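# Place the feed hopper on the grinder inlet

## Task

Seat the feed hopper onto the grinder's inlet, then release it so the gripper is no longer holding it.

## Robot and tools

Robot: two six-joint arms, left_arm and right_arm, each ending in a parallel gripper. The names are labels only and say nothing about which side of a picture an arm shows up on. In the shared scene frame the origin sits on the table surface midway between the arms, +x runs out over the table, +z is up, and left_arm is mounted toward +y. A gripper's fingers extend along its own +z axis and close along its own y axis. The reported hand point lies between the finger pads, roughly 1 cm short of the tips. Objects can be briefly pulled while held, or loose items nudged, by outside disturbances.

Tool execute_actions takes "actions", a list holding one item or nothing, plus an optional "pictures" flag (images come by default). An empty list is a pure look: nothing is commanded and the current state is returned. A motion item is {"rows": [...], "steps": n}, with n from 1 to 15 (15 if omitted). Each control step lasts 1/30 s and consumes one row; when rows run out, the final row keeps being used. A wait item is {"steps": n} without rows, n up to 300; it issues nothing new and returns once n steps have elapsed since the previous result, with your own writing time included. If a call is refused, the robot receives nothing.

Every row is one flat list of 14 numbers covering both arms, even when only one should move: left_arm waist, shoulder, elbow, wrist pitch, wrist yaw, wrist roll, opening, then the same seven for right_arm. The six joint values are absolute target angles in radians, in the same form as the Joint positions line, not offsets. Stated ranges: waist -2.880 to 2.880, shoulder 0.000 to 3.142, elbow 0.000 to 3.019, wrist pitch -1.693 to 1.571, wrist yaw -1.571 to 1.571, wrist roll -2.094 to 2.094. True ends may differ by up to 0.019 rad either way. A target more than 0.019 rad beyond an end, and also farther out than the joint's last reported angle, gets the call refused; a target past the real end is clipped there, and the result may print "joint sent to its limit" (possibly about an earlier, still-running action). Absence of that line does not prove more room exists. Opening is an absolute value from -1 (closed) to +1 (fully open, 0.094 m pad gap).

Motion is speed-limited. Each step, a joint's target is held within a fixed lead of its measured angle: 0.264 rad waist, 0.32 shoulder, 0.276 elbow, 0.33 wrist pitch, 0.186 wrist yaw, 0.522 wrist roll. If targets would shift a hand more than 70 mm from where it is measured, all that arm's targets are pulled back proportionally. Distant goals therefore take several calls. Between calls the arms keep heading toward the last row sent, including while you think; they give up that target once everything has nearly stopped (slow or blocked counts) or any step is HELD. After that only a new action continues travel or pressing, though fingers still finish opening or closing.

Results: the state line lists for each arm end_effector_position (metres) and end_effector_quat_wxyz in the scene frame; at long reach the printed position can be off. Joint positions and Joint velocities give, per arm, the six joints (rad, rad/s) then the pad gap (m, m/s). Joint torques follow the same joint order, are never zero even in free air, carry per-arm offset, scale and noise, and friction can mimic or mask load. grip_measured is the finger opening on the command scale; each gripper has a fixed error up to about 1 mm. Away from the extremes, fingers go to where grip_measured would equal your command. To hold something, command about 0.03 below its grip_measured; smaller gaps hold more gently. Pad force tops out near 50 to 62 N (lower on some grippers, and reduced for parts under about 2 mm thick); first contact may spike higher. "joint command not followed" means a clearance check altered or blocked some joint targets; the rest of the row still ran. HELD marks steps where all or part of your row was not sent.

Motor heat: holding loads warms motors, even while idle. A MOTOR HOT line appears from 85 °C; at 100 °C that arm and its gripper go limp until cooled (OVER-TEMPERATURE FAULT) and it drops. Release or rest loads in good time.

Cameras: cam_low (fixed), cam_left_wrist, cam_right_wrist, each 504x504, with calibration given as OpenCV K, distortion D and T_world_to_cam mapping scene-frame points into the camera; values carry small errors, wrist camera poses derive from reported joints, and results list any changed camera numbers. zoom_image takes "camera" (one of those three) and "region" [x0, y0, x1, y1] in pixels of that camera's latest image, origin top-left, no larger than 504 by 504, and returns a sharper crop.

finished_scene takes "scene", the current scene's integer number; it ends and grades the scene irreversibly, then gives the next task if any. The hopper must stay seated afterward. Sending a reply with no tool call ends everything.

Avoid: anything leaving the table, dropping or letting parts slip, slamming, hard collisions or forceful pushing, and the two arms striking or pressing on each other, which can end the scene. Smooth, economical motion is preferred.

Each tool is called as a command line: name --argument value for each argument, lists and objects as JSON in quotes; but a table of rows of numbers goes row by row, as --pt "numbers of a row", without its own name.

## Session

execute_actions --actions '[]'

Scene clock: 0.00 s of 5400.00 s.
left_arm: end_effector_position=(+0.0176, +0.7052, +0.2082) grip_measured=+1.000 end_effector_quat_wxyz=(-0.049, -0.529, +0.641, +0.554) | right_arm: end_effector_position=(+0.3847, -0.7392, +0.1490) grip_measured=+1.000 end_effector_quat_wxyz=(-0.072, +0.137, +0.683, -0.714)
Joint positions: left_arm=[ 0.968  0.894  0.517 -0.442 -1.022  0.231  0.094] | right_arm=[-0.596  1.917  0.895  1.108  1.219 -1.553  0.094]
Joint velocities: left_arm=[-0.005 -0.015  0.007  0.007  0.007  0.022  0.   ] | right_arm=[-0.005  0.005  0.007 -0.002  0.007  0.007  0.   ]
Joint torques (N m, as the arm reports them, + toward a larger angle): no reading

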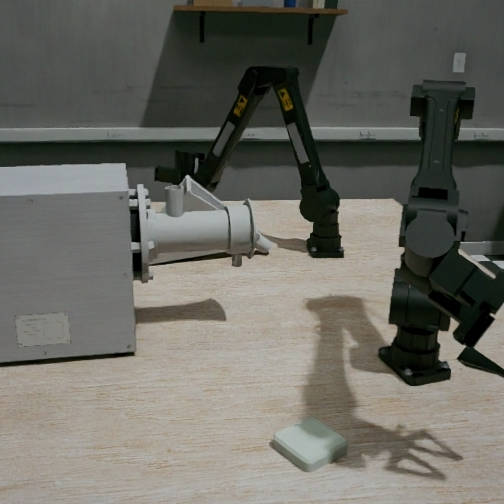

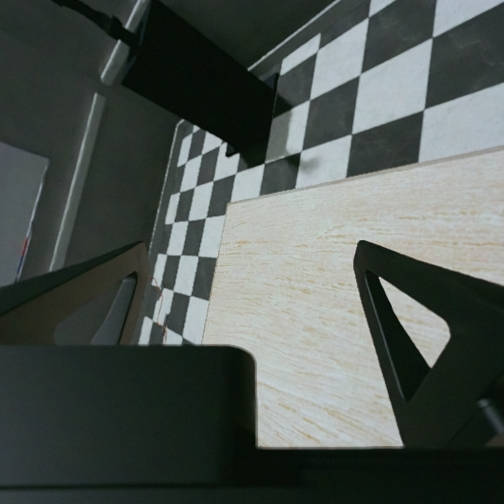

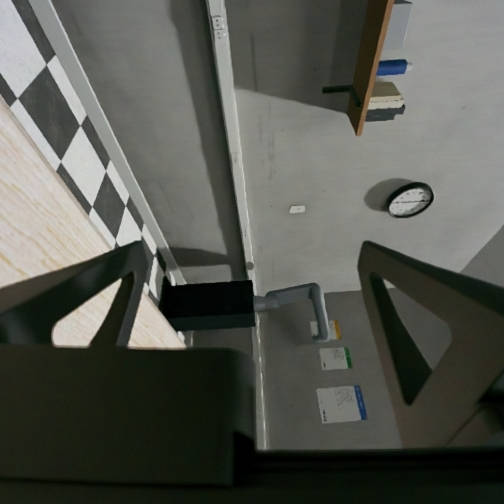

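zoom_image --camera "cam_low" --region '[110, 130, 310, 300]'

Region (110, 130, 310, 300) of cam_low's 504x504 image, scaled by 2.520, with more detail than that image has; it fills the top 428 rows of this view, and the rest is white.

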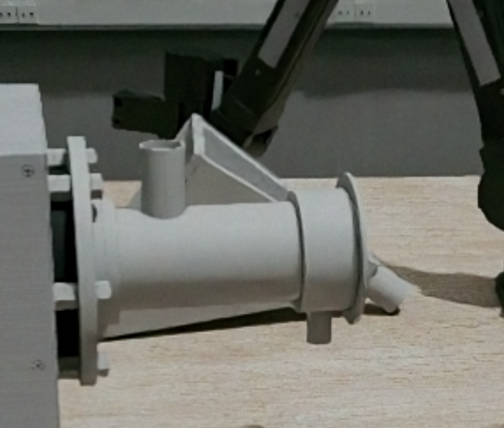

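execute_actions --actions '[{"rows":[[0.968,0.894,0.894,0,0,0,1,-0.596,1.2,1.2,0,0,0,1]],"steps":15}]' --pictures false

execute_actions --actions '[{"steps":45}]' --pictures false

execute_actions --actions '[{"rows":[[0.3,0.5,0.894,0,0,0,1,0.05,1.2,1.2,-1.0,0,0,1]],"steps":15}]' --pictures false

execute_actions --actions '[{"steps":40}]'

Scene clock: 14.90 s of 5400.00 s.
left_arm: end_effector_position=(+0.1346, +0.7885, +0.3017) grip_measured=+1.000 end_effector_quat_wxyz=(+0.356, -0.518, +0.619, +0.472) | right_arm: end_effector_position=(+0.4637, -0.7480, +0.3487) grip_measured=+1.000 end_effector_quat_wxyz=(+0.247, +0.132, +0.655, -0.702)
Joint positions: left_arm=[ 0.968  0.894  0.656 -0.1   -0.424  0.085  0.094] | right_arm=[-0.596  1.569  1.047  0.674  0.777 -1.142  0.094]
Joint velocities: left_arm=[-0.005 -0.005  0.369  0.266  1.062 -0.154  0.   ] | right_arm=[-0.005 -1.001  0.173 -0.965 -0.886  0.974  0.   ]
Joint torques (N m, as the arm reports them, + toward a larger angle): left_arm=[ 0.37 -3.18 16.87  2.31 -0.12 -0.11] | right_arm=[ -0.4  -16.21  12.35   1.63  -0.05   0.2 ]
Steps of this call (steps 1 to 90: nothing new was sent; then 11.40 s passed at rest; steps 91 to 105: all 15 steps of this action). Readings (joint positions):
91: left_arm=[0.968 0.894 0.518 -0.424 -0.989 0.219] | right_arm=[-0.596 1.911 0.897 1.091 1.197 -1.532]
92: left_arm=[0.968 0.894 0.520 -0.389 -0.947 0.204] | right_arm=[-0.596 1.902 0.903 1.059 1.169 -1.506]
94: left_arm=[0.968 0.894 0.531 -0.318 -0.870 0.178] | right_arm=[-0.596 1.871 0.924 1.001 1.114 -1.454]
98: left_arm=[0.968 0.894 0.570 -0.201 -0.715 0.136] | right_arm=[-0.596 1.781 0.980 0.888 1.000 -1.348]
105: the state above

Scene clock: 16.40 s of 5400.00 s.
left_arm: end_effector_position=(+0.2139, +0.7958, +0.4221) grip_measured=+1.000 end_effector_quat_wxyz=(+0.561, -0.406, +0.614, +0.378) | right_arm: end_effector_position=(+0.5021, -0.6253, +0.5099) grip_measured=+1.000 end_effector_quat_wxyz=(+0.673, +0.219, +0.667, -0.232)
Joint positions: left_arm=[ 0.968  0.894  0.827 -0.017 -0.002  0.009  0.094] | right_arm=[-0.594  1.187  1.185  0.016  0.003 -0.015  0.094]
Joint velocities: left_arm=[-0.005 -0.005 -0.007 -0.002  0.037 -0.022  0.   ] | right_arm=[-0.005 -0.005 -0.017 -0.002  0.051 -0.037  0.   ]
Joint torques (N m, as the arm reports them, + toward a larger angle): left_arm=[ 0.35 -3.54 16.05  2.29  0.18 -0.1 ] | right_arm=[-0.06 -9.09 11.92  1.59 -0.19  0.13]
Steps of this call (steps 1 to 45: the robot went on to your last target). Readings (joint positions):
1: left_arm=[0.968 0.894 0.669 -0.091 -0.376 0.079] | right_arm=[-0.596 1.534 1.053 0.642 0.744 -1.110]
2: left_arm=[0.968 0.894 0.682 -0.082 -0.326 0.072] | right_arm=[-0.596 1.500 1.058 0.609 0.710 -1.078]
4: left_arm=[0.968 0.894 0.707 -0.068 -0.216 0.061] | right_arm=[-0.596 1.428 1.067 0.536 0.634 -1.006]
8: left_arm=[0.968 0.894 0.755 -0.045 -0.034 0.040] | right_arm=[-0.597 1.282 1.113 0.273 0.366 -0.751]
45: the state above
All arms were judged still, so your last target was given up. Only a new action makes them travel on or press farther. Fingers that are still opening or closing keep moving.

Scene clock: 16.90 s of 5400.00 s.
left_arm: end_effector_position=(+0.3021, +0.5680, +0.5579) grip_measured=+1.000 end_effector_quat_wxyz=(+0.754, -0.189, +0.574, +0.256) | right_arm: end_effector_position=(+0.5422, -0.3048, +0.3325) grip_measured=+1.000 end_effector_quat_wxyz=(+0.378, +0.015, +0.926, -0.012)
Joint positions: left_arm=[ 0.437  0.536  0.827 -0.018 -0.001  0.009  0.094] | right_arm=[ 0.004  1.184  1.187 -0.799  0.001 -0.015  0.094]
Joint velocities: left_arm=[-1.88  -0.611  0.007 -0.002 -0.007  0.037  0.   ] | right_arm=[ 1.275  0.015 -0.007 -2.689 -0.051 -0.022  0.   ]
Joint torques (N m, as the arm reports them, + toward a larger angle): left_arm=[ 0.29  2.66 14.88  2.07  0.13 -0.1 ] | right_arm=[-2.62 -8.19 11.51  1.92  0.01  0.16]
Steps of this call (steps 1 to 15: all 15 steps of this action). Readings (joint positions):
1: left_arm=[0.962 0.889 0.827 -0.017 -0.005 0.009] | right_arm=[-0.586 1.187 1.186 -0.011 0.006 -0.015]
2: left_arm=[0.947 0.879 0.827 -0.018 -0.005 0.009] | right_arm=[-0.568 1.184 1.187 -0.059 0.008 -0.015]
4: left_arm=[0.897 0.842 0.827 -0.018 -0.005 0.009] | right_arm=[-0.504 1.184 1.187 -0.157 0.008 -0.015]
8: left_arm=[0.775 0.730 0.827 -0.018 -0.004 0.009] | right_arm=[-0.331 1.184 1.187 -0.356 0.007 -0.015]
15: the state above

Scene clock: 18.23 s of 5400.00 s.
left_arm: end_effector_position=(+0.3103, +0.5153, +0.5751) grip_measured=+1.000 end_effector_quat_wxyz=(+0.787, -0.139, +0.566, +0.202) | right_arm: end_effector_position=(+0.5081, -0.2811, +0.3005) grip_measured=+1.000 end_effector_quat_wxyz=(+0.288, -0.007, +0.958, -0.001)
Joint positions: left_arm=[ 0.287  0.489  0.831 -0.015  0.002  0.009  0.094] | right_arm=[ 0.051  1.189  1.185 -0.983 -0.002 -0.015  0.094]
Joint velocities: left_arm=[-0.005 -0.005  0.007 -0.002 -0.037 -0.095  0.   ] | right_arm=[-0.015 -0.005 -0.027  0.002 -0.037  0.081  0.   ]
Joint torques (N m, as the arm reports them, + toward a larger angle): left_arm=[ 1.3   3.35 15.01  1.99 -0.04 -0.1 ] | right_arm=[ 0.01 -8.52 11.45  0.82  0.05  0.15]
Steps of this call (steps 1 to 30: the robot went on to your last target; steps 31 to 40: nothing new was sent). Readings (joint positions):
1: left_arm=[0.377 0.518 0.827 -0.018 0.000 0.009] | right_arm=[0.042 1.184 1.186 -0.875 -0.002 -0.015]
2: left_arm=[0.329 0.503 0.827 -0.017 0.003 0.009] | right_arm=[0.070 1.186 1.185 -0.924 -0.003 -0.015]
4: left_arm=[0.287 0.489 0.829 -0.016 0.003 0.009] | right_arm=[0.090 1.189 1.185 -0.967 -0.004 -0.015]
8: left_arm=[0.287 0.489 0.831 -0.015 0.002 0.009] | right_arm=[0.065 1.189 1.185 -0.982 -0.003 -0.015]
40: the state above
All arms were judged still, so your last target was given up. Only a new action makes them travel on or press farther. Fingers that are still opening or closing keep moving.
camera_calibration (this result's frames):
cam_left_wrist: T_world_to_cam=[[0.478708, -0.877924, -0.00933859, 0.310517], [-0.258815, -0.130945, -0.95701, 0.704228], [0.838959, 0.460546, -0.289905, -0.207522], [0, 0, 0, 1]] pos_world=[0.20772, 0.460399, 0.616691]
cam_right_wrist: T_world_to_cam=[[0.0203614, -0.999788, -0.00313162, -0.289771], [-0.999384, -0.0204425, 0.0285153, 0.500321], [-0.0285732, 0.00254908, -0.999588, 0.434382], [0, 0, 0, 1]] pos_world=[0.518325, -0.280589, 0.419029]

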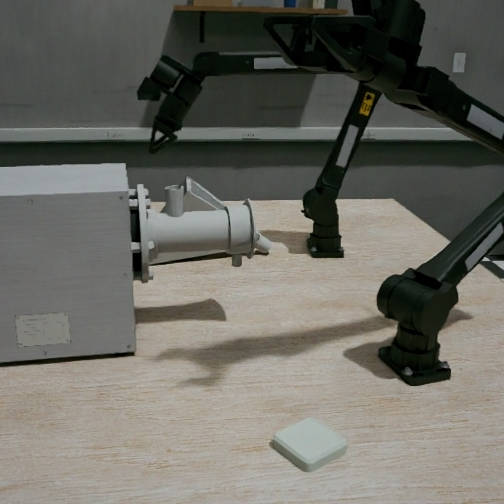

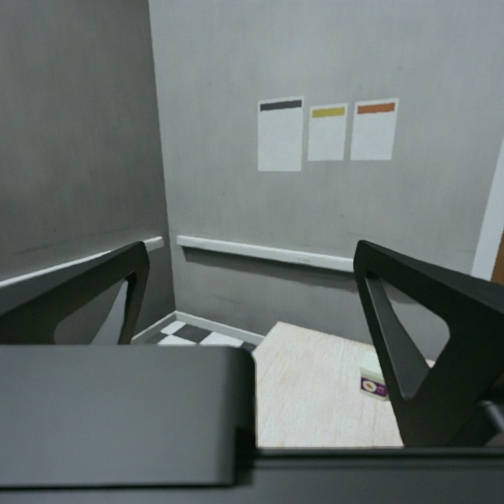

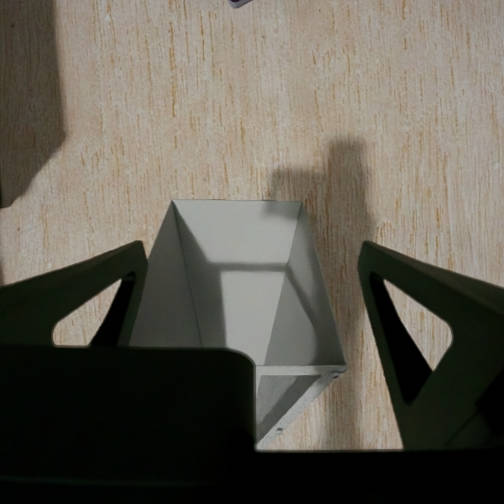

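execute_actions --actions '[{"rows":[[0.6,0.3,0.5,0,0,0,1,0.1,0.65,0.95,-1.15,0,0,1]],"steps":15}]' --pictures false

execute_actions --actions '[{"steps":40}]'

Scene clock: 28.80 s of 5400.00 s.
left_arm: end_effector_position=(+0.2406, +0.5854, +0.4164) grip_measured=+1.000 end_effector_quat_wxyz=(+0.700, -0.253, +0.593, +0.306) | right_arm: end_effector_position=(+0.3253, -0.2690, +0.3618) grip_measured=+1.000 end_effector_quat_wxyz=(+0.390, -0.026, +0.920, +0.006)
Joint positions: left_arm=[ 0.607  0.304  0.479 -0.007 -0.001  0.009  0.094] | right_arm=[ 0.093  0.59   0.952 -1.132 -0.002 -0.015  0.094]
Joint velocities: left_arm=[ 0.005 -0.005  0.007  0.007 -0.051  0.037  0.   ] | right_arm=[-0.005  0.249 -0.002 -0.007  0.007  0.037  0.   ]
Joint torques (N m, as the arm reports them, + toward a larger angle): left_arm=[-0.44  2.79 12.06  1.91  0.12 -0.09] | right_arm=[0.5  3.25 9.69 1.16 0.07 0.16]
Steps of this call (steps 1 to 90: nothing new was sent; then 7.07 s passed at rest; steps 91 to 105: all 15 steps of this action). Readings (joint positions):
91: left_arm=[0.300 0.482 0.816 -0.011 0.006 0.009] | right_arm=[0.052 1.177 1.171 -0.987 -0.002 -0.015]
92: left_arm=[0.335 0.460 0.781 -0.004 0.007 0.009] | right_arm=[0.054 1.149 1.137 -1.002 -0.002 -0.015]
94: left_arm=[0.430 0.399 0.683 -0.004 0.005 0.009] | right_arm=[0.066 1.057 1.051 -1.047 -0.002 -0.015]
98: left_arm=[0.591 0.308 0.506 -0.005 -0.001 0.009] | right_arm=[0.087 0.815 0.953 -1.111 -0.002 -0.015]
105: the state above

Scene clock: 30.13 s of 5400.00 s.
left_arm: end_effector_position=(+0.2406, +0.5854, +0.4164) grip_measured=+1.000 end_effector_quat_wxyz=(+0.700, -0.253, +0.593, +0.306) | right_arm: end_effector_position=(+0.3391, -0.2685, +0.3441) grip_measured=+1.000 end_effector_quat_wxyz=(+0.359, -0.027, +0.933, +0.006)
Joint positions: left_arm=[ 0.607  0.304  0.479 -0.007 -0.001  0.009  0.094] | right_arm=[ 0.093  0.653  0.95  -1.133 -0.002 -0.015  0.094]
Joint velocities: left_arm=[-0.005 -0.005  0.002 -0.002  0.022 -0.022  0.   ] | right_arm=[-0.005 -0.015 -0.027  0.012 -0.007  0.007  0.   ]
Joint torques (N m, as the arm reports them, + toward a larger angle): left_arm=[-0.32  2.98 12.08  1.85  0.13 -0.1 ] | right_arm=[ 0.54 -1.65 10.02  1.06  0.06  0.16]
Steps of this call (steps 1 to 30: the robot went on to your last target; steps 31 to 40: nothing new was sent). Readings (joint positions):
1: left_arm=[0.607 0.304 0.479 -0.007 -0.001 0.009] | right_arm=[0.093 0.599 0.952 -1.133 -0.002 -0.015]
2: left_arm=[0.607 0.304 0.479 -0.007 -0.001 0.009] | right_arm=[0.093 0.612 0.952 -1.133 -0.002 -0.015]
4: left_arm=[0.607 0.304 0.479 -0.007 -0.001 0.009] | right_arm=[0.093 0.635 0.952 -1.133 -0.002 -0.015]
8: left_arm=[0.607 0.304 0.479 -0.007 -0.001 0.009] | right_arm=[0.093 0.653 0.950 -1.133 -0.002 -0.015]
40: the state above
All arms were judged still, so your last target was given up. Only a new action makes them travel on or press farther. Fingers that are still opening or closing keep moving.
camera_calibration (this result's frames):
cam_left_wrist: T_world_to_cam=[[0.731836, -0.681421, -0.00904411, 0.227916], [-0.303638, -0.314164, -0.899503, 0.637628], [0.610099, 0.661034, -0.436822, -0.228418], [0, 0, 0, 1]] pos_world=[0.166168, 0.506619, 0.475832]
cam_right_wrist: T_world_to_cam=[[0.0630143, -0.998013, 0.000464245, -0.288768], [-0.990483, -0.0625959, -0.122575, 0.368179], [0.122361, 0.00726417, -0.992459, 0.420724], [0, 0, 0, 1]] pos_world=[0.331391, -0.268203, 0.462815]

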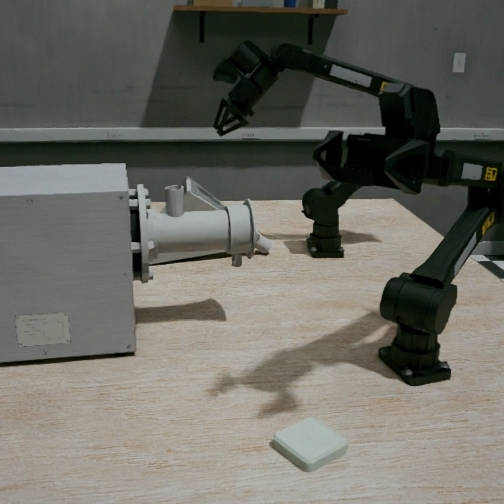

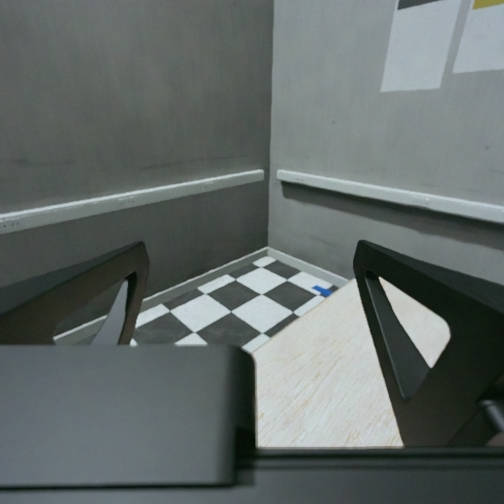

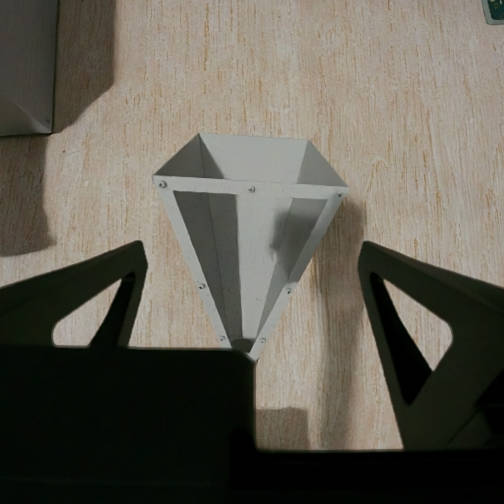

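execute_actions --actions '[{"rows":[[0.3,0.9,1.2,-1.1,0,0,1,0.1,0.3,0.5,-1.1,0,0,1]],"steps":15}]' --pictures false

execute_actions --actions '[{"rows":[[-0.55,1.0,1.2,-1.1,0,0,1,0.1,0.3,0.5,-1.1,0,0,1]],"steps":15}]' --pictures false

execute_actions --actions '[{"steps":40}]'

Scene clock: 56.90 s of 5400.00 s.
left_arm: end_effector_position=(+0.3729, +0.5519, +0.3460) grip_measured=+1.000 end_effector_quat_wxyz=(+0.315, -0.230, +0.917, +0.081) | right_arm: end_effector_position=(+0.2500, -0.2722, +0.1788) grip_measured=+1.000 end_effector_quat_wxyz=(+0.319, -0.027, +0.947, +0.005)
Joint positions: left_arm=[ 0.293  0.949  1.112 -1.07   0.001  0.008  0.094] | right_arm=[ 0.093  0.293  0.476 -1.104 -0.002 -0.015  0.094]
Joint velocities: left_arm=[-0.005 -0.405  0.081 -0.364  0.037 -0.007  0.   ] | right_arm=[-0.005 -0.015 -0.002  0.002 -0.051 -0.037  0.   ]
Joint torques (N m, as the arm reports them, + toward a larger angle): left_arm=[ 0.98 -5.21 16.78  1.12  0.   -0.09] | right_arm=[ 0.52  2.17 12.03  1.97  0.05  0.16]
Steps of this call (steps 1 to 90: nothing new was sent; then 23.27 s passed at rest; steps 91 to 105: all 15 steps of this action). Readings (joint positions):
91: left_arm=[0.593 0.317 0.493 -0.049 -0.006 0.008] | right_arm=[0.093 0.637 0.929 -1.121 -0.002 -0.015]
92: left_arm=[0.550 0.353 0.528 -0.127 -0.007 0.008] | right_arm=[0.093 0.595 0.880 -1.105 -0.002 -0.015]
94: left_arm=[0.437 0.475 0.621 -0.281 -0.006 0.008] | right_arm=[0.093 0.473 0.752 -1.104 -0.002 -0.015]
98: left_arm=[0.300 0.812 0.895 -0.677 0.001 0.008] | right_arm=[0.093 0.294 0.527 -1.104 -0.002 -0.015]
105: the state above

Scene clock: 57.40 s of 5400.00 s.
left_arm: end_effector_position=(+0.4033, +0.2280, +0.3297) grip_measured=+1.000 end_effector_quat_wxyz=(+0.292, +0.174, +0.939, -0.055) | right_arm: end_effector_position=(+0.2500, -0.2722, +0.1788) grip_measured=+1.000 end_effector_quat_wxyz=(+0.319, -0.027, +0.947, +0.005)
Joint positions: left_arm=[-0.566  1.002  1.123 -1.088  0.005  0.006  0.094] | right_arm=[ 0.093  0.293  0.476 -1.104 -0.002 -0.015  0.094]
Joint velocities: left_arm=[-0.64  -0.005 -0.007 -0.027  0.022  0.051  0.   ] | right_arm=[-0.005  0.005 -0.012  0.007  0.007  0.007  0.   ]
Joint torques (N m, as the arm reports them, + toward a larger angle): left_arm=[ 5.48 -4.72 16.32  0.87 -0.25 -0.07] | right_arm=[ 0.55  1.74 12.2   1.99  0.05  0.16]
Steps of this call (steps 1 to 15: all 15 steps of this action). Readings (joint positions):
1: left_arm=[0.279 0.941 1.114 -1.079 -0.006 0.007] | right_arm=[0.093 0.293 0.476 -1.104 -0.002 -0.015]
2: left_arm=[0.240 0.938 1.119 -1.083 -0.008 0.006] | right_arm=[0.093 0.293 0.476 -1.104 -0.002 -0.015]
4: left_arm=[0.120 0.946 1.123 -1.083 -0.008 0.006] | right_arm=[0.093 0.293 0.476 -1.104 -0.002 -0.015]
8: left_arm=[-0.155 0.981 1.123 -1.083 -0.003 0.006] | right_arm=[0.093 0.293 0.476 -1.104 -0.002 -0.015]
15: the state above

Scene clock: 58.73 s of 5400.00 s.
left_arm: end_effector_position=(+0.4038, +0.2313, +0.3293) grip_measured=+1.000 end_effector_quat_wxyz=(+0.291, +0.171, +0.940, -0.052) | right_arm: end_effector_position=(+0.2500, -0.2722, +0.1788) grip_measured=+1.000 end_effector_quat_wxyz=(+0.319, -0.027, +0.947, +0.005)
Joint positions: left_arm=[-0.56   1.002  1.123 -1.091  0.002  0.006  0.094] | right_arm=[ 0.093  0.293  0.476 -1.104 -0.002 -0.015  0.094]
Joint velocities: left_arm=[-0.005 -0.005 -0.002  0.007 -0.022  0.037  0.   ] | right_arm=[-0.015  0.015  0.012 -0.007  0.007 -0.007  0.   ]
Joint torques (N m, as the arm reports them, + toward a larger angle): left_arm=[ 1.07 -4.47 16.25  0.87 -0.02 -0.06] | right_arm=[ 0.55  2.37 12.11  1.96  0.05  0.16]
Steps of this call (steps 1 to 15: the robot went on to your last target; steps 16 to 40: nothing new was sent). Readings (joint positions):
1: left_arm=[-0.579 1.002 1.123 -1.089 0.005 0.006] | right_arm=[0.093 0.293 0.476 -1.104 -0.002 -0.015]
2: left_arm=[-0.581 1.002 1.123 -1.090 0.005 0.006] | right_arm=[0.093 0.293 0.476 -1.104 -0.002 -0.015]
4: left_arm=[-0.572 1.002 1.123 -1.091 0.003 0.006] | right_arm=[0.093 0.293 0.476 -1.104 -0.002 -0.015]
8: left_arm=[-0.560 1.002 1.123 -1.091 0.002 0.006] | right_arm=[0.093 0.293 0.476 -1.104 -0.002 -0.015]
40: the state above
All arms were judged still, so your last target was given up. Only a new action makes them travel on or press farther. Fingers that are still opening or closing keep moving.
camera_calibration (this result's frames):
cam_left_wrist: T_world_to_cam=[[-0.35003, -0.936717, -0.00638275, 0.361437], [-0.936592, 0.349848, 0.0200281, 0.2968], [-0.0165277, 0.0129885, -0.999779, 0.456357], [0, 0, 0, 1]] pos_world=[0.412037, 0.228802, 0.452619]
cam_right_wrist: T_world_to_cam=[[0.0629753, -0.998014, -0.00138038, -0.286417], [-0.997304, -0.0628782, -0.0378262, 0.24588], [0.0376643, 0.00375878, -0.999283, 0.289055], [0, 0, 0, 1]] pos_world=[0.252367, -0.271474, 0.297753]

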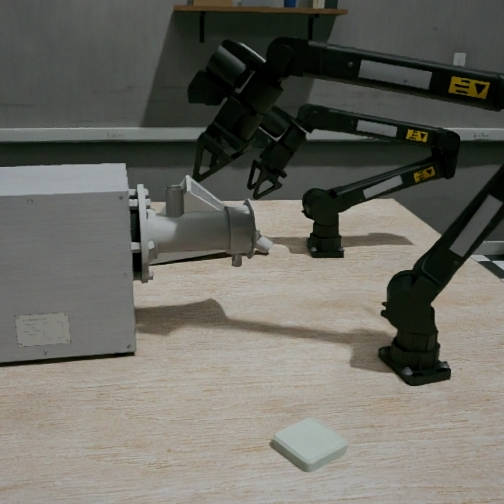

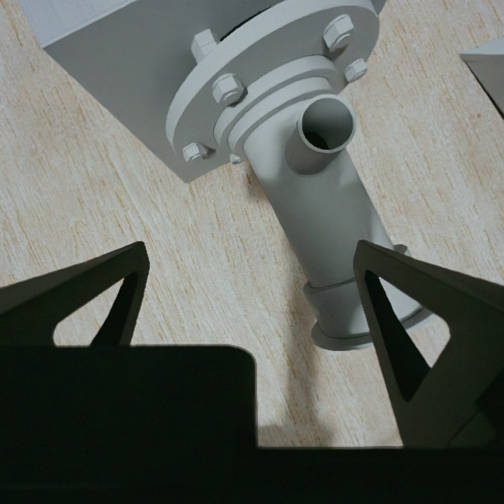

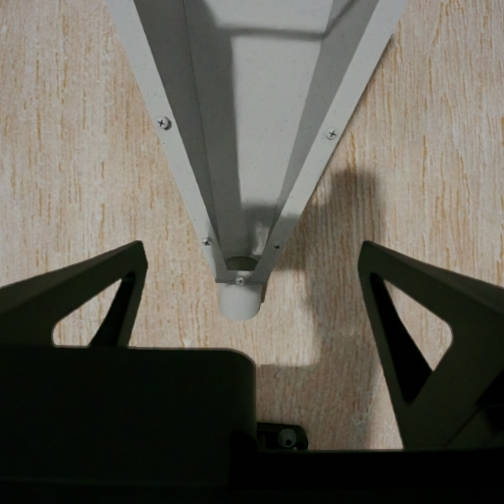

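zoom_image --camera "cam_right_wrist" --region '[170, 200, 310, 340]'

zoom_image --camera "cam_left_wrist" --region '[250, 60, 400, 210]'

zoom_image --camera "cam_low" --region '[150, 165, 290, 275]'

execute_actions --actions '[{"rows":[[-0.85,1.0,1.3,-1.1,0,0,1,0.1,0.3,0.5,-1.1,0,0,1]],"steps":15}]' --pictures false

execute_actions --actions '[{"steps":20}]'

Region (170, 200, 310, 340) of cam_right_wrist's 504x504 image, scaled by 3.600, with more detail than that image has.

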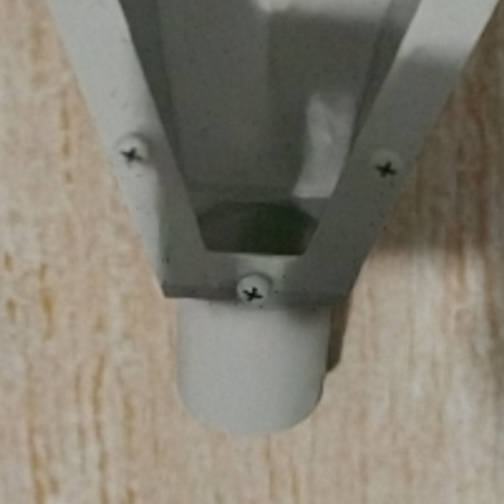

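Region (250, 60, 400, 210) of cam_left_wrist's 504x504 image, scaled by 3.360, with more detail than that image has.

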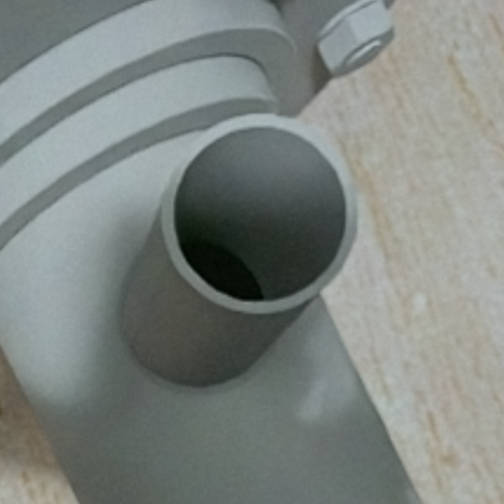

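Region (150, 165, 290, 275) of cam_low's 504x504 image, scaled by 3.600, with more detail than that image has; it fills the top 396 rows of this view, and the rest is white.

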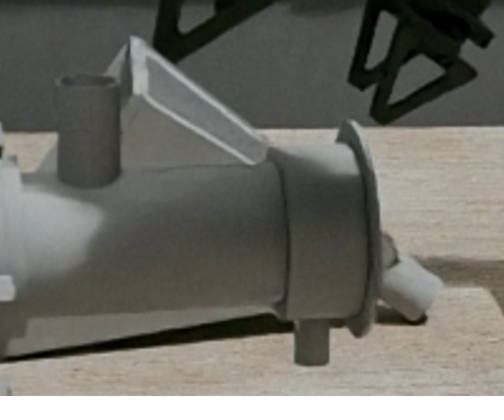

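Scene clock: 65.43 s of 5400.00 s.
left_arm: end_effector_position=(+0.3584, +0.1191, +0.3910) grip_measured=+1.000 end_effector_quat_wxyz=(+0.333, +0.304, +0.886, -0.112) | right_arm: end_effector_position=(+0.2500, -0.2722, +0.1788) grip_measured=+1.000 end_effector_quat_wxyz=(+0.319, -0.027, +0.947, +0.005)
Joint positions: left_arm=[-0.861  1.002  1.241 -1.092  0.002  0.006  0.094] | right_arm=[ 0.093  0.293  0.476 -1.104 -0.002 -0.015  0.094]
Joint velocities: left_arm=[-0.015 -0.015  0.007  0.002 -0.081 -0.022  0.   ] | right_arm=[-0.005 -0.015 -0.012 -0.002 -0.022 -0.066  0.   ]
Joint torques (N m, as the arm reports them, + toward a larger angle): left_arm=[ 1.22 -4.41 14.95  1.08 -0.01 -0.06] | right_arm=[ 0.55  2.37 12.11  1.97  0.05  0.16]
Steps of this call (steps 1 to 90: nothing new was sent; then 3.20 s passed at rest; steps 91 to 105: all 15 steps of this action). Readings (joint positions):
91: left_arm=[-0.570 1.002 1.125 -1.091 -0.003 0.006] | right_arm=[0.093 0.293 0.476 -1.104 -0.002 -0.015]
92: left_arm=[-0.597 1.002 1.127 -1.091 -0.005 0.006] | right_arm=[0.093 0.293 0.476 -1.104 -0.002 -0.015]
94: left_arm=[-0.681 1.002 1.136 -1.091 -0.005 0.006] | right_arm=[0.093 0.293 0.476 -1.104 -0.002 -0.015]
98: left_arm=[-0.832 1.002 1.181 -1.092 0.001 0.006] | right_arm=[0.093 0.293 0.476 -1.104 -0.002 -0.015]
105: the state above

Scene clock: 66.10 s of 5400.00 s.
left_arm: end_effector_position=(+0.3584, +0.1191, +0.3910) grip_measured=+1.000 end_effector_quat_wxyz=(+0.333, +0.304, +0.886, -0.112) | right_arm: end_effector_position=(+0.2500, -0.2722, +0.1788) grip_measured=+1.000 end_effector_quat_wxyz=(+0.319, -0.027, +0.947, +0.005)
Joint positions: left_arm=[-0.861  1.002  1.241 -1.092  0.002  0.006  0.094] | right_arm=[ 0.093  0.293  0.476 -1.104 -0.002 -0.015  0.094]
Joint velocities: left_arm=[-0.015  0.005 -0.002  0.007 -0.007 -0.037  0.   ] | right_arm=[-0.005 -0.005  0.002 -0.007  0.007  0.022  0.   ]
Joint torques (N m, as the arm reports them, + toward a larger angle): left_arm=[ 1.16 -4.57 14.82  1.06 -0.01 -0.06] | right_arm=[ 0.55  2.4  12.1   1.97  0.05  0.16]
Steps of this call (steps 1 to 15: the robot went on to your last target; steps 16 to 20: nothing new was sent). Readings (joint positions):
1: left_arm=[-0.861 1.002 1.241 -1.092 0.002 0.006] | right_arm=[0.093 0.293 0.476 -1.104 -0.002 -0.015]
2: left_arm=[-0.861 1.002 1.241 -1.092 0.002 0.006] | right_arm=[0.093 0.293 0.476 -1.104 -0.002 -0.015]
4: left_arm=[-0.861 1.002 1.241 -1.092 0.002 0.006] | right_arm=[0.093 0.293 0.476 -1.104 -0.002 -0.015]
8: left_arm=[-0.861 1.002 1.241 -1.092 0.002 0.006] | right_arm=[0.093 0.293 0.476 -1.104 -0.002 -0.015]
20: the state above
All arms were judged still, so your last target was given up. Only a new action makes them travel on or press farther. Fingers that are still opening or closing keep moving.
camera_calibration (this result's frames):
cam_left_wrist: T_world_to_cam=[[-0.61115, -0.791486, -0.00667373, 0.317273], [-0.787412, 0.608819, -0.0965506, 0.253545], [0.0804816, -0.053752, -0.995306, 0.490162], [0, 0, 0, 1]] pos_world=[0.354097, 0.123102, 0.514458]
cam_right_wrist: T_world_to_cam=[[0.0629753, -0.998014, -0.00138038, -0.286417], [-0.997304, -0.0628782, -0.0378262, 0.24588], [0.0376643, 0.00375878, -0.999283, 0.289055], [0, 0, 0, 1]] pos_world=[0.252367, -0.271474, 0.297753]

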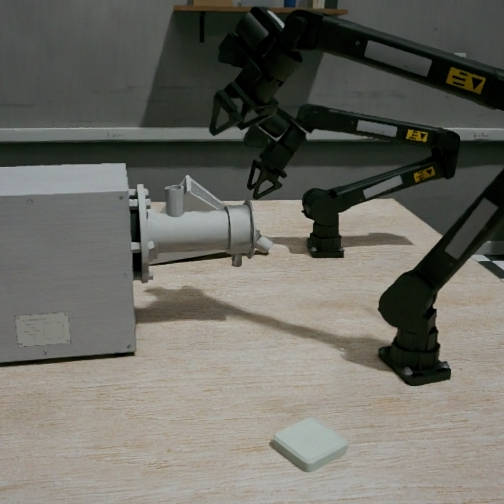

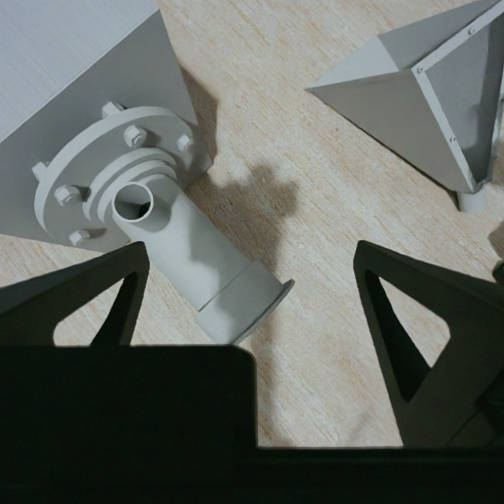

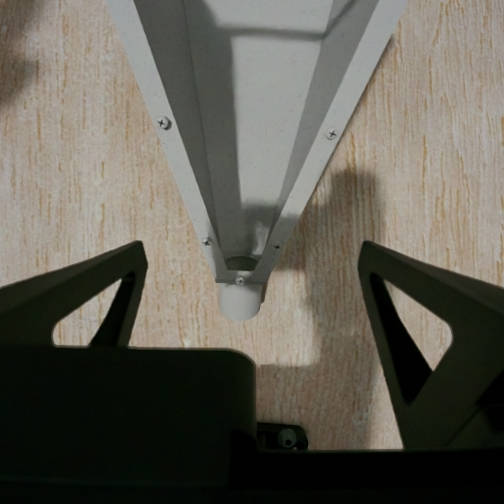

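execute_actions --actions '[{"rows":[[0.2,0.6,1.0,-1.0,0,0,1,0.135,0.25,0.31,-1.17,0,0,1]],"steps":15}]' --pictures false

execute_actions --actions '[{"steps":20}]'

Scene clock: 75.63 s of 5400.00 s.
left_arm: end_effector_position=(+0.3096, +0.4654, +0.4203) grip_measured=+1.000 end_effector_quat_wxyz=(+0.469, -0.147, +0.867, +0.083) | right_arm: end_effector_position=(+0.2050, -0.2681, +0.0802) grip_measured=+1.000 end_effector_quat_wxyz=(+0.215, -0.046, +0.976, +0.008)
Joint positions: left_arm=[ 0.134  0.571  1.01  -1.018 -0.003  0.006  0.094] | right_arm=[ 0.131  0.261  0.286 -1.162 -0.002 -0.015  0.094]
Joint velocities: left_arm=[ 2.115  0.093 -0.002  0.012 -0.051 -0.022  0.   ] | right_arm=[-0.005 -0.005  0.012 -0.002  0.037  0.007  0.   ]
Joint torques (N m, as the arm reports them, + toward a larger angle): left_arm=[-5.33  3.84  8.99  2.04  0.33 -0.05] | right_arm=[ 0.35  1.4  11.98  1.07  0.04  0.15]
Steps of this call (steps 1 to 90: nothing new was sent; then 6.03 s passed at rest; steps 91 to 105: all 15 steps of this action). Readings (joint positions):
91: left_arm=[-0.850 0.991 1.225 -1.079 0.006 0.006] | right_arm=[0.096 0.291 0.463 -1.105 -0.002 -0.015]
92: left_arm=[-0.824 0.964 1.189 -1.058 0.007 0.006] | right_arm=[0.103 0.281 0.437 -1.110 -0.002 -0.015]
94: left_arm=[-0.738 0.886 1.109 -1.050 0.007 0.006] | right_arm=[0.120 0.264 0.359 -1.133 -0.002 -0.015]
98: left_arm=[-0.499 0.709 1.020 -1.043 0.003 0.006] | right_arm=[0.131 0.261 0.285 -1.162 -0.002 -0.015]
105: the state above

Scene clock: 76.30 s of 5400.00 s.
left_arm: end_effector_position=(+0.3071, +0.4887, +0.4139) grip_measured=+1.000 end_effector_quat_wxyz=(+0.456, -0.182, +0.866, +0.099) | right_arm: end_effector_position=(+0.2050, -0.2681, +0.0802) grip_measured=+1.000 end_effector_quat_wxyz=(+0.215, -0.046, +0.976, +0.008)
Joint positions: left_arm=[ 0.211  0.593  1.009 -1.018 -0.002  0.005  0.094] | right_arm=[ 0.131  0.261  0.286 -1.162 -0.002 -0.015  0.094]
Joint velocities: left_arm=[-0.005 -0.015 -0.002  0.007 -0.066  0.051  0.   ] | right_arm=[-0.015 -0.005 -0.007 -0.002 -0.051 -0.037  0.   ]
Joint torques (N m, as the arm reports them, + toward a larger angle): left_arm=[-0.67  2.36  9.09  2.14  0.16 -0.05] | right_arm=[ 0.37  1.17 12.01  1.04  0.04  0.15]
Steps of this call (steps 1 to 20: the robot went on to your last target). Readings (joint positions):
1: left_arm=[0.190 0.575 1.009 -1.018 -0.005 0.005] | right_arm=[0.131 0.261 0.286 -1.162 -0.002 -0.015]
2: left_arm=[0.219 0.579 1.009 -1.018 -0.005 0.005] | right_arm=[0.131 0.261 0.286 -1.162 -0.002 -0.015]
4: left_arm=[0.224 0.587 1.009 -1.018 -0.004 0.005] | right_arm=[0.131 0.261 0.286 -1.162 -0.002 -0.015]
8: left_arm=[0.212 0.593 1.009 -1.018 -0.002 0.005] | right_arm=[0.131 0.261 0.286 -1.162 -0.002 -0.015]
20: the state above
camera_calibration (this result's frames):
cam_left_wrist: T_world_to_cam=[[0.407461, -0.913184, -0.00844871, 0.325966], [-0.859265, -0.380236, -0.342176, 0.597395], [0.309257, 0.146683, -0.939598, 0.345704], [0, 0, 0, 1]] pos_world=[0.27359, 0.474109, 0.531991]
cam_right_wrist: T_world_to_cam=[[0.0994302, -0.995026, -0.00601079, -0.285958], [-0.979008, -0.0989061, 0.178216, 0.166747], [-0.177924, -0.0118355, -0.983973, 0.230986], [0, 0, 0, 1]] pos_world=[0.232778, -0.265309, 0.195848]

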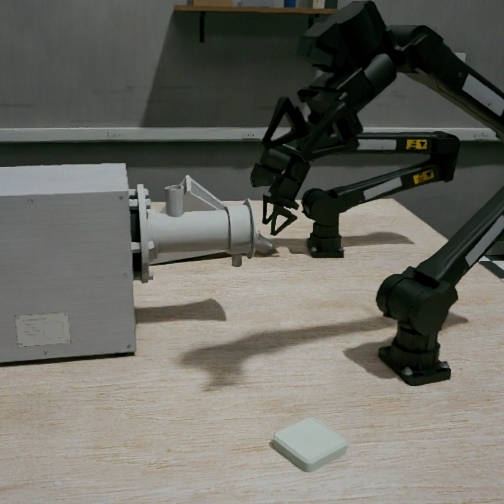

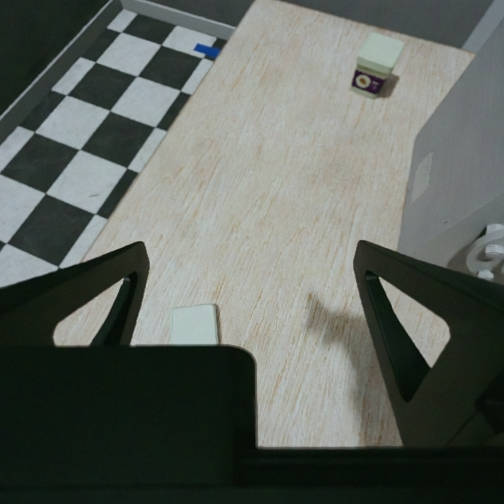

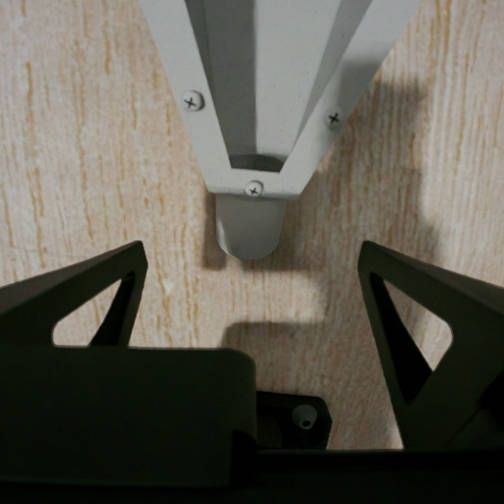

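execute_actions --actions '[{"rows":[[0.2,0.6,1.0,-1.0,0,0,1,0.135,0.30,0.28,-1.08,0,0,0.8],[0.2,0.6,1.0,-1.0,0,0,1,0.135,0.30,0.28,-1.08,0,0,0.8],[0.2,0.6,1.0,-1.0,0,0,1,0.135,0.30,0.28,-1.08,0,0,0.8],[0.2,0.6,1.0,-1.0,0,0,1,0.135,0.36,0.24,-0.98,0,0,0.6],[0.2,0.6,1.0,-1.0,0,0,1,0.135,0.36,0.24,-0.98,0,0,0.6],[0.2,0.6,1.0,-1.0,0,0,1,0.135,0.36,0.24,-0.98,0,0,0.6],[0.2,0.6,1.0,-1.0,0,0,1,0.135,0.425,0.195,-0.87,0,0,0.4]],"steps":15}]' --pictures false

execute_actions --actions '[{"steps":15}]'

Scene clock: 80.43 s of 5400.00 s.
left_arm: end_effector_position=(+0.3071, +0.4887, +0.4139) grip_measured=+1.000 end_effector_quat_wxyz=(+0.456, -0.182, +0.866, +0.099) | right_arm: end_effector_position=(+0.2274, -0.2663, +0.0366) grip_measured=+0.403 end_effector_quat_wxyz=(+0.217, -0.046, +0.975, +0.008)
Joint positions: left_arm=[ 0.211  0.593  1.009 -1.018 -0.002  0.005  0.094] | right_arm=[ 0.131  0.43   0.19  -0.893 -0.002 -0.015  0.066]
Joint velocities: left_arm=[0.015 0.005 0.002 0.012 0.007 0.022 0.   ] | right_arm=[ 0.005  0.005 -0.007  0.095  0.037 -0.007  0.   ]
Joint torques (N m, as the arm reports them, + toward a larger angle): left_arm=[-0.66  2.26  9.04  2.17  0.16 -0.05] | right_arm=[ 0.35  0.84 10.04  2.17  0.05  0.15]
Steps of this call (steps 1 to 15: the robot went on to your last target; steps 16 to 90: nothing new was sent; then 0.63 s passed at rest; steps 91 to 105: all 15 steps of this action). Readings (joint positions):
91: left_arm=[0.211 0.593 1.009 -1.018 -0.002 0.005] | right_arm=[0.131 0.264 0.285 -1.152 -0.002 -0.015]
92: left_arm=[0.211 0.593 1.009 -1.018 -0.002 0.005] | right_arm=[0.131 0.269 0.284 -1.133 -0.002 -0.015]
94: left_arm=[0.211 0.593 1.009 -1.018 -0.002 0.005] | right_arm=[0.131 0.288 0.279 -1.091 -0.002 -0.015]
98: left_arm=[0.211 0.593 1.009 -1.018 -0.002 0.005] | right_arm=[0.131 0.373 0.232 -0.949 -0.002 -0.015]
105: the state above

Scene clock: 80.93 s of 5400.00 s.
left_arm: end_effector_position=(+0.3071, +0.4887, +0.4139) grip_measured=+1.000 end_effector_quat_wxyz=(+0.456, -0.182, +0.866, +0.099) | right_arm: end_effector_position=(+0.2283, -0.2663, +0.0370) grip_measured=+0.403 end_effector_quat_wxyz=(+0.219, -0.046, +0.975, +0.008)
Joint positions: left_arm=[ 0.211  0.593  1.009 -1.018 -0.002  0.005  0.094] | right_arm=[ 0.131  0.43   0.19  -0.889 -0.002 -0.015  0.066]
Joint velocities: left_arm=[-0.005 -0.005 -0.012  0.002  0.037 -0.022  0.   ] | right_arm=[-0.015  0.005  0.012 -0.017  0.007 -0.066 -0.   ]
Joint torques (N m, as the arm reports them, + toward a larger angle): left_arm=[-0.67  2.2   9.01  2.18  0.15 -0.05] | right_arm=[0.37 0.77 9.98 2.4  0.05 0.16]
Steps of this call (steps 1 to 15: the robot went on to your last target). Readings (joint positions):
1: left_arm=[0.211 0.593 1.009 -1.018 -0.002 0.005] | right_arm=[0.131 0.430 0.190 -0.891 -0.002 -0.015]
2: left_arm=[0.211 0.593 1.009 -1.018 -0.002 0.005] | right_arm=[0.131 0.430 0.190 -0.891 -0.002 -0.015]
4: left_arm=[0.211 0.593 1.009 -1.018 -0.002 0.005] | right_arm=[0.131 0.430 0.190 -0.889 -0.002 -0.015]
8: left_arm=[0.211 0.593 1.009 -1.018 -0.002 0.005] | right_arm=[0.131 0.430 0.190 -0.889 -0.002 -0.015]
15: the state above
All arms were judged still, so your last target was given up. Only a new action makes them travel on or press farther. Fingers that are still opening or closing keep moving.
camera_calibration (this result's frames):
cam_left_wrist: T_world_to_cam=[[0.407461, -0.913184, -0.00844871, 0.325966], [-0.859265, -0.380236, -0.342176, 0.597395], [0.309257, 0.146683, -0.939598, 0.345704], [0, 0, 0, 1]] pos_world=[0.27359, 0.474109, 0.531991]
cam_right_wrist: T_world_to_cam=[[0.0994775, -0.995023, -0.0058436, -0.286721], [-0.9804, -0.0990159, 0.17033, 0.198044], [-0.170061, -0.0112149, -0.98537, 0.191106], [0, 0, 0, 1]] pos_world=[0.255184, -0.263541, 0.152902]

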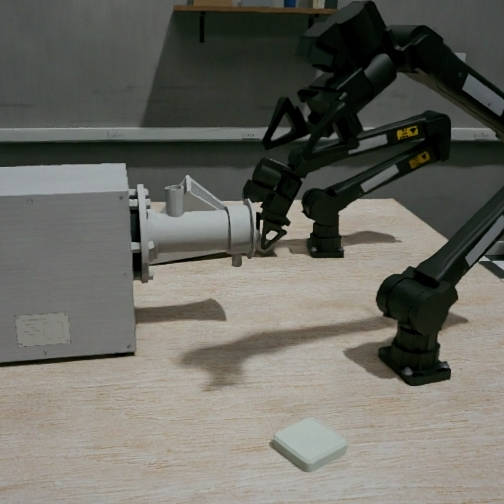

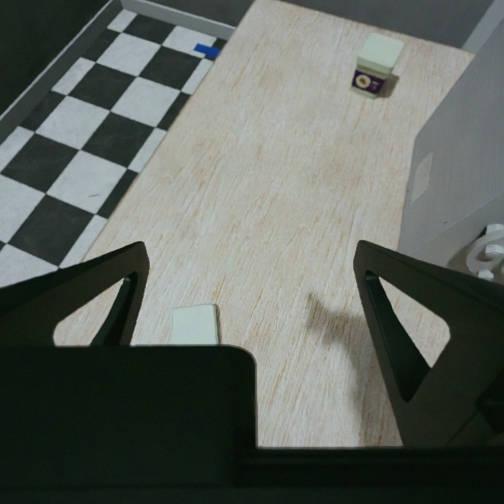

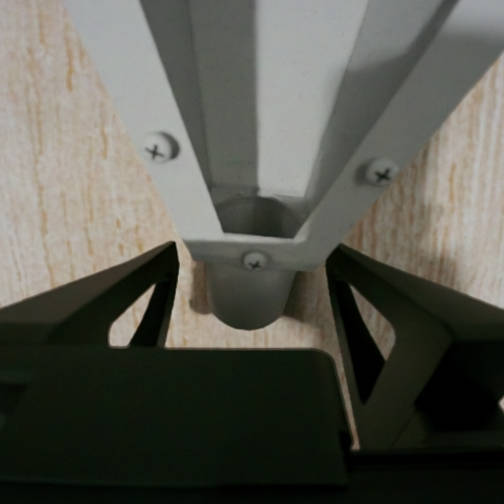

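execute_actions --actions '[{"rows":[[0.2,0.6,1.0,-1.0,0,0,1,0.135,0.425,0.175,-0.87,0,0,0.3],[0.2,0.6,1.0,-1.0,0,0,1,0.135,0.425,0.175,-0.87,0,0,0.3],[0.2,0.6,1.0,-1.0,0,0,1,0.135,0.425,0.175,-0.87,0,0,0.3],[0.2,0.6,1.0,-1.0,0,0,1,0.135,0.425,0.175,-0.87,0,0,0.2],[0.2,0.6,1.0,-1.0,0,0,1,0.135,0.425,0.175,-0.87,0,0,0.1],[0.2,0.6,1.0,-1.0,0,0,1,0.135,0.425,0.175,-0.87,0,0,0.0],[0.2,0.6,1.0,-1.0,0,0,1,0.135,0.425,0.175,-0.87,0,0,-0.1],[0.2,0.6,1.0,-1.0,0,0,1,0.135,0.425,0.175,-0.87,0,0,-0.18],[0.2,0.6,1.0,-1.0,0,0,1,0.135,0.425,0.175,-0.87,0,0,-0.24],[0.2,0.6,1.0,-1.0,0,0,1,0.135,0.425,0.175,-0.87,0,0,-0.3]],"steps":15}]' --pictures false

execute_actions --actions '[{"steps":15}]'

Scene clock: 85.40 s of 5400.00 s.
left_arm: end_effector_position=(+0.3071, +0.4887, +0.4139) grip_measured=+1.000 end_effector_quat_wxyz=(+0.456, -0.182, +0.866, +0.099) | right_arm: end_effector_position=(+0.2246, -0.2663, +0.0312) grip_measured=-0.183 end_effector_quat_wxyz=(+0.213, -0.036, +0.976, +0.011)
Joint positions: left_arm=[ 0.211  0.593  1.009 -1.018 -0.002  0.005  0.094] | right_arm=[ 0.131  0.43   0.178 -0.888 -0.004  0.005  0.038]
Joint velocities: left_arm=[-0.015  0.005 -0.002 -0.012  0.007 -0.022  0.   ] | right_arm=[-0.005  0.015 -0.002 -0.007  0.022  0.066  0.   ]
Joint torques (N m, as the arm reports them, + toward a larger angle): left_arm=[-0.61  2.15  9.02  2.19  0.16 -0.05] | right_arm=[ 0.38  0.68  9.37  2.36  0.13 -0.01]
Steps of this call (steps 1 to 90: nothing new was sent; then 0.97 s passed at rest; steps 91 to 105: all 15 steps of this action). Readings (joint positions):
91: left_arm=[0.211 0.593 1.009 -1.018 -0.002 0.005] | right_arm=[0.131 0.430 0.189 -0.889 -0.002 -0.015]
92: left_arm=[0.211 0.593 1.009 -1.018 -0.002 0.005] | right_arm=[0.131 0.430 0.187 -0.888 -0.002 -0.015]
94: left_arm=[0.211 0.593 1.009 -1.018 -0.002 0.005] | right_arm=[0.131 0.430 0.182 -0.888 -0.002 -0.015]
98: left_arm=[0.211 0.593 1.009 -1.018 -0.002 0.005] | right_arm=[0.131 0.430 0.178 -0.888 -0.003 -0.014]
105: the state above

Scene clock: 85.90 s of 5400.00 s.
left_arm: end_effector_position=(+0.3071, +0.4887, +0.4139) grip_measured=+1.000 end_effector_quat_wxyz=(+0.456, -0.182, +0.866, +0.099) | right_arm: end_effector_position=(+0.2246, -0.2663, +0.0312) grip_measured=-0.183 end_effector_quat_wxyz=(+0.213, -0.036, +0.976, +0.011)
Joint positions: left_arm=[ 0.211  0.593  1.009 -1.018 -0.002  0.005  0.094] | right_arm=[ 0.131  0.43   0.178 -0.888 -0.004  0.005  0.038]
Joint velocities: left_arm=[-0.024 -0.005 -0.007 -0.032  0.007  0.066  0.   ] | right_arm=[-0.015 -0.005 -0.017  0.002 -0.007 -0.095  0.001]
Joint torques (N m, as the arm reports them, + toward a larger angle): left_arm=[-0.69  2.21  9.03  2.18  0.16 -0.05] | right_arm=[ 0.35  0.83  9.39  2.27  0.13 -0.01]
Steps of this call (steps 1 to 15: the robot went on to your last target). Readings (joint positions):
1: left_arm=[0.211 0.593 1.009 -1.018 -0.002 0.005] | right_arm=[0.131 0.430 0.178 -0.888 -0.004 0.005]
2: left_arm=[0.211 0.593 1.009 -1.018 -0.002 0.005] | right_arm=[0.131 0.430 0.178 -0.888 -0.004 0.005]
4: left_arm=[0.211 0.593 1.009 -1.018 -0.002 0.005] | right_arm=[0.131 0.430 0.178 -0.888 -0.004 0.005]
8: left_arm=[0.211 0.593 1.009 -1.018 -0.002 0.005] | right_arm=[0.131 0.430 0.178 -0.888 -0.004 0.005]
15: the state above
All arms were judged still, so your last target was given up. Only a new action makes them travel on or press farther. Fingers that are still opening or closing keep moving.
camera_calibration (this result's frames):
cam_left_wrist: T_world_to_cam=[[0.407461, -0.913184, -0.00844871, 0.325966], [-0.859265, -0.380236, -0.342176, 0.597395], [0.309257, 0.146683, -0.939598, 0.345704], [0, 0, 0, 1]] pos_world=[0.27359, 0.474109, 0.531991]
cam_right_wrist: T_world_to_cam=[[0.0820828, -0.996501, -0.0157327, -0.282594], [-0.9799, -0.0835751, 0.181137, 0.199114], [-0.181819, 0.000548191, -0.983332, 0.190471], [0, 0, 0, 1]] pos_world=[0.25294, -0.265068, 0.146783]

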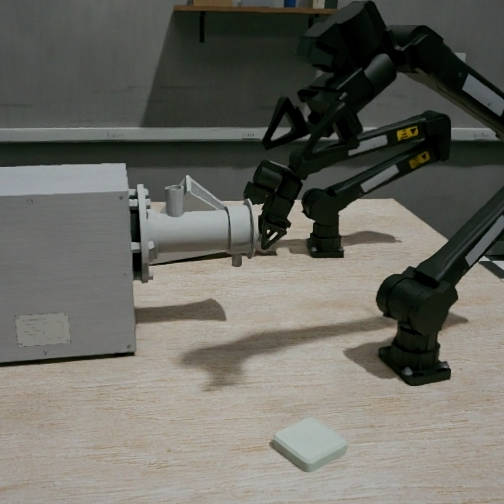

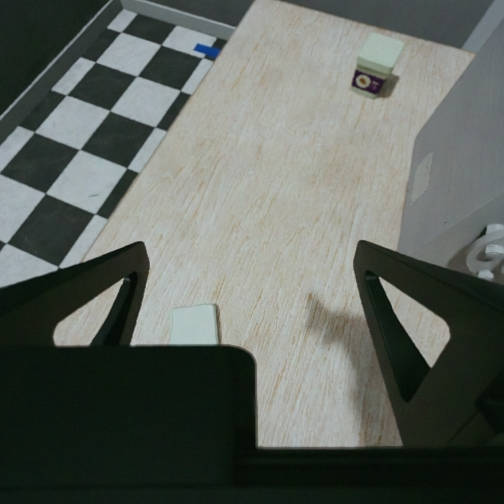

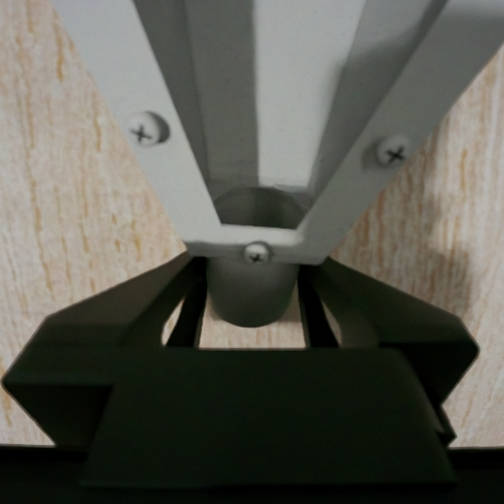

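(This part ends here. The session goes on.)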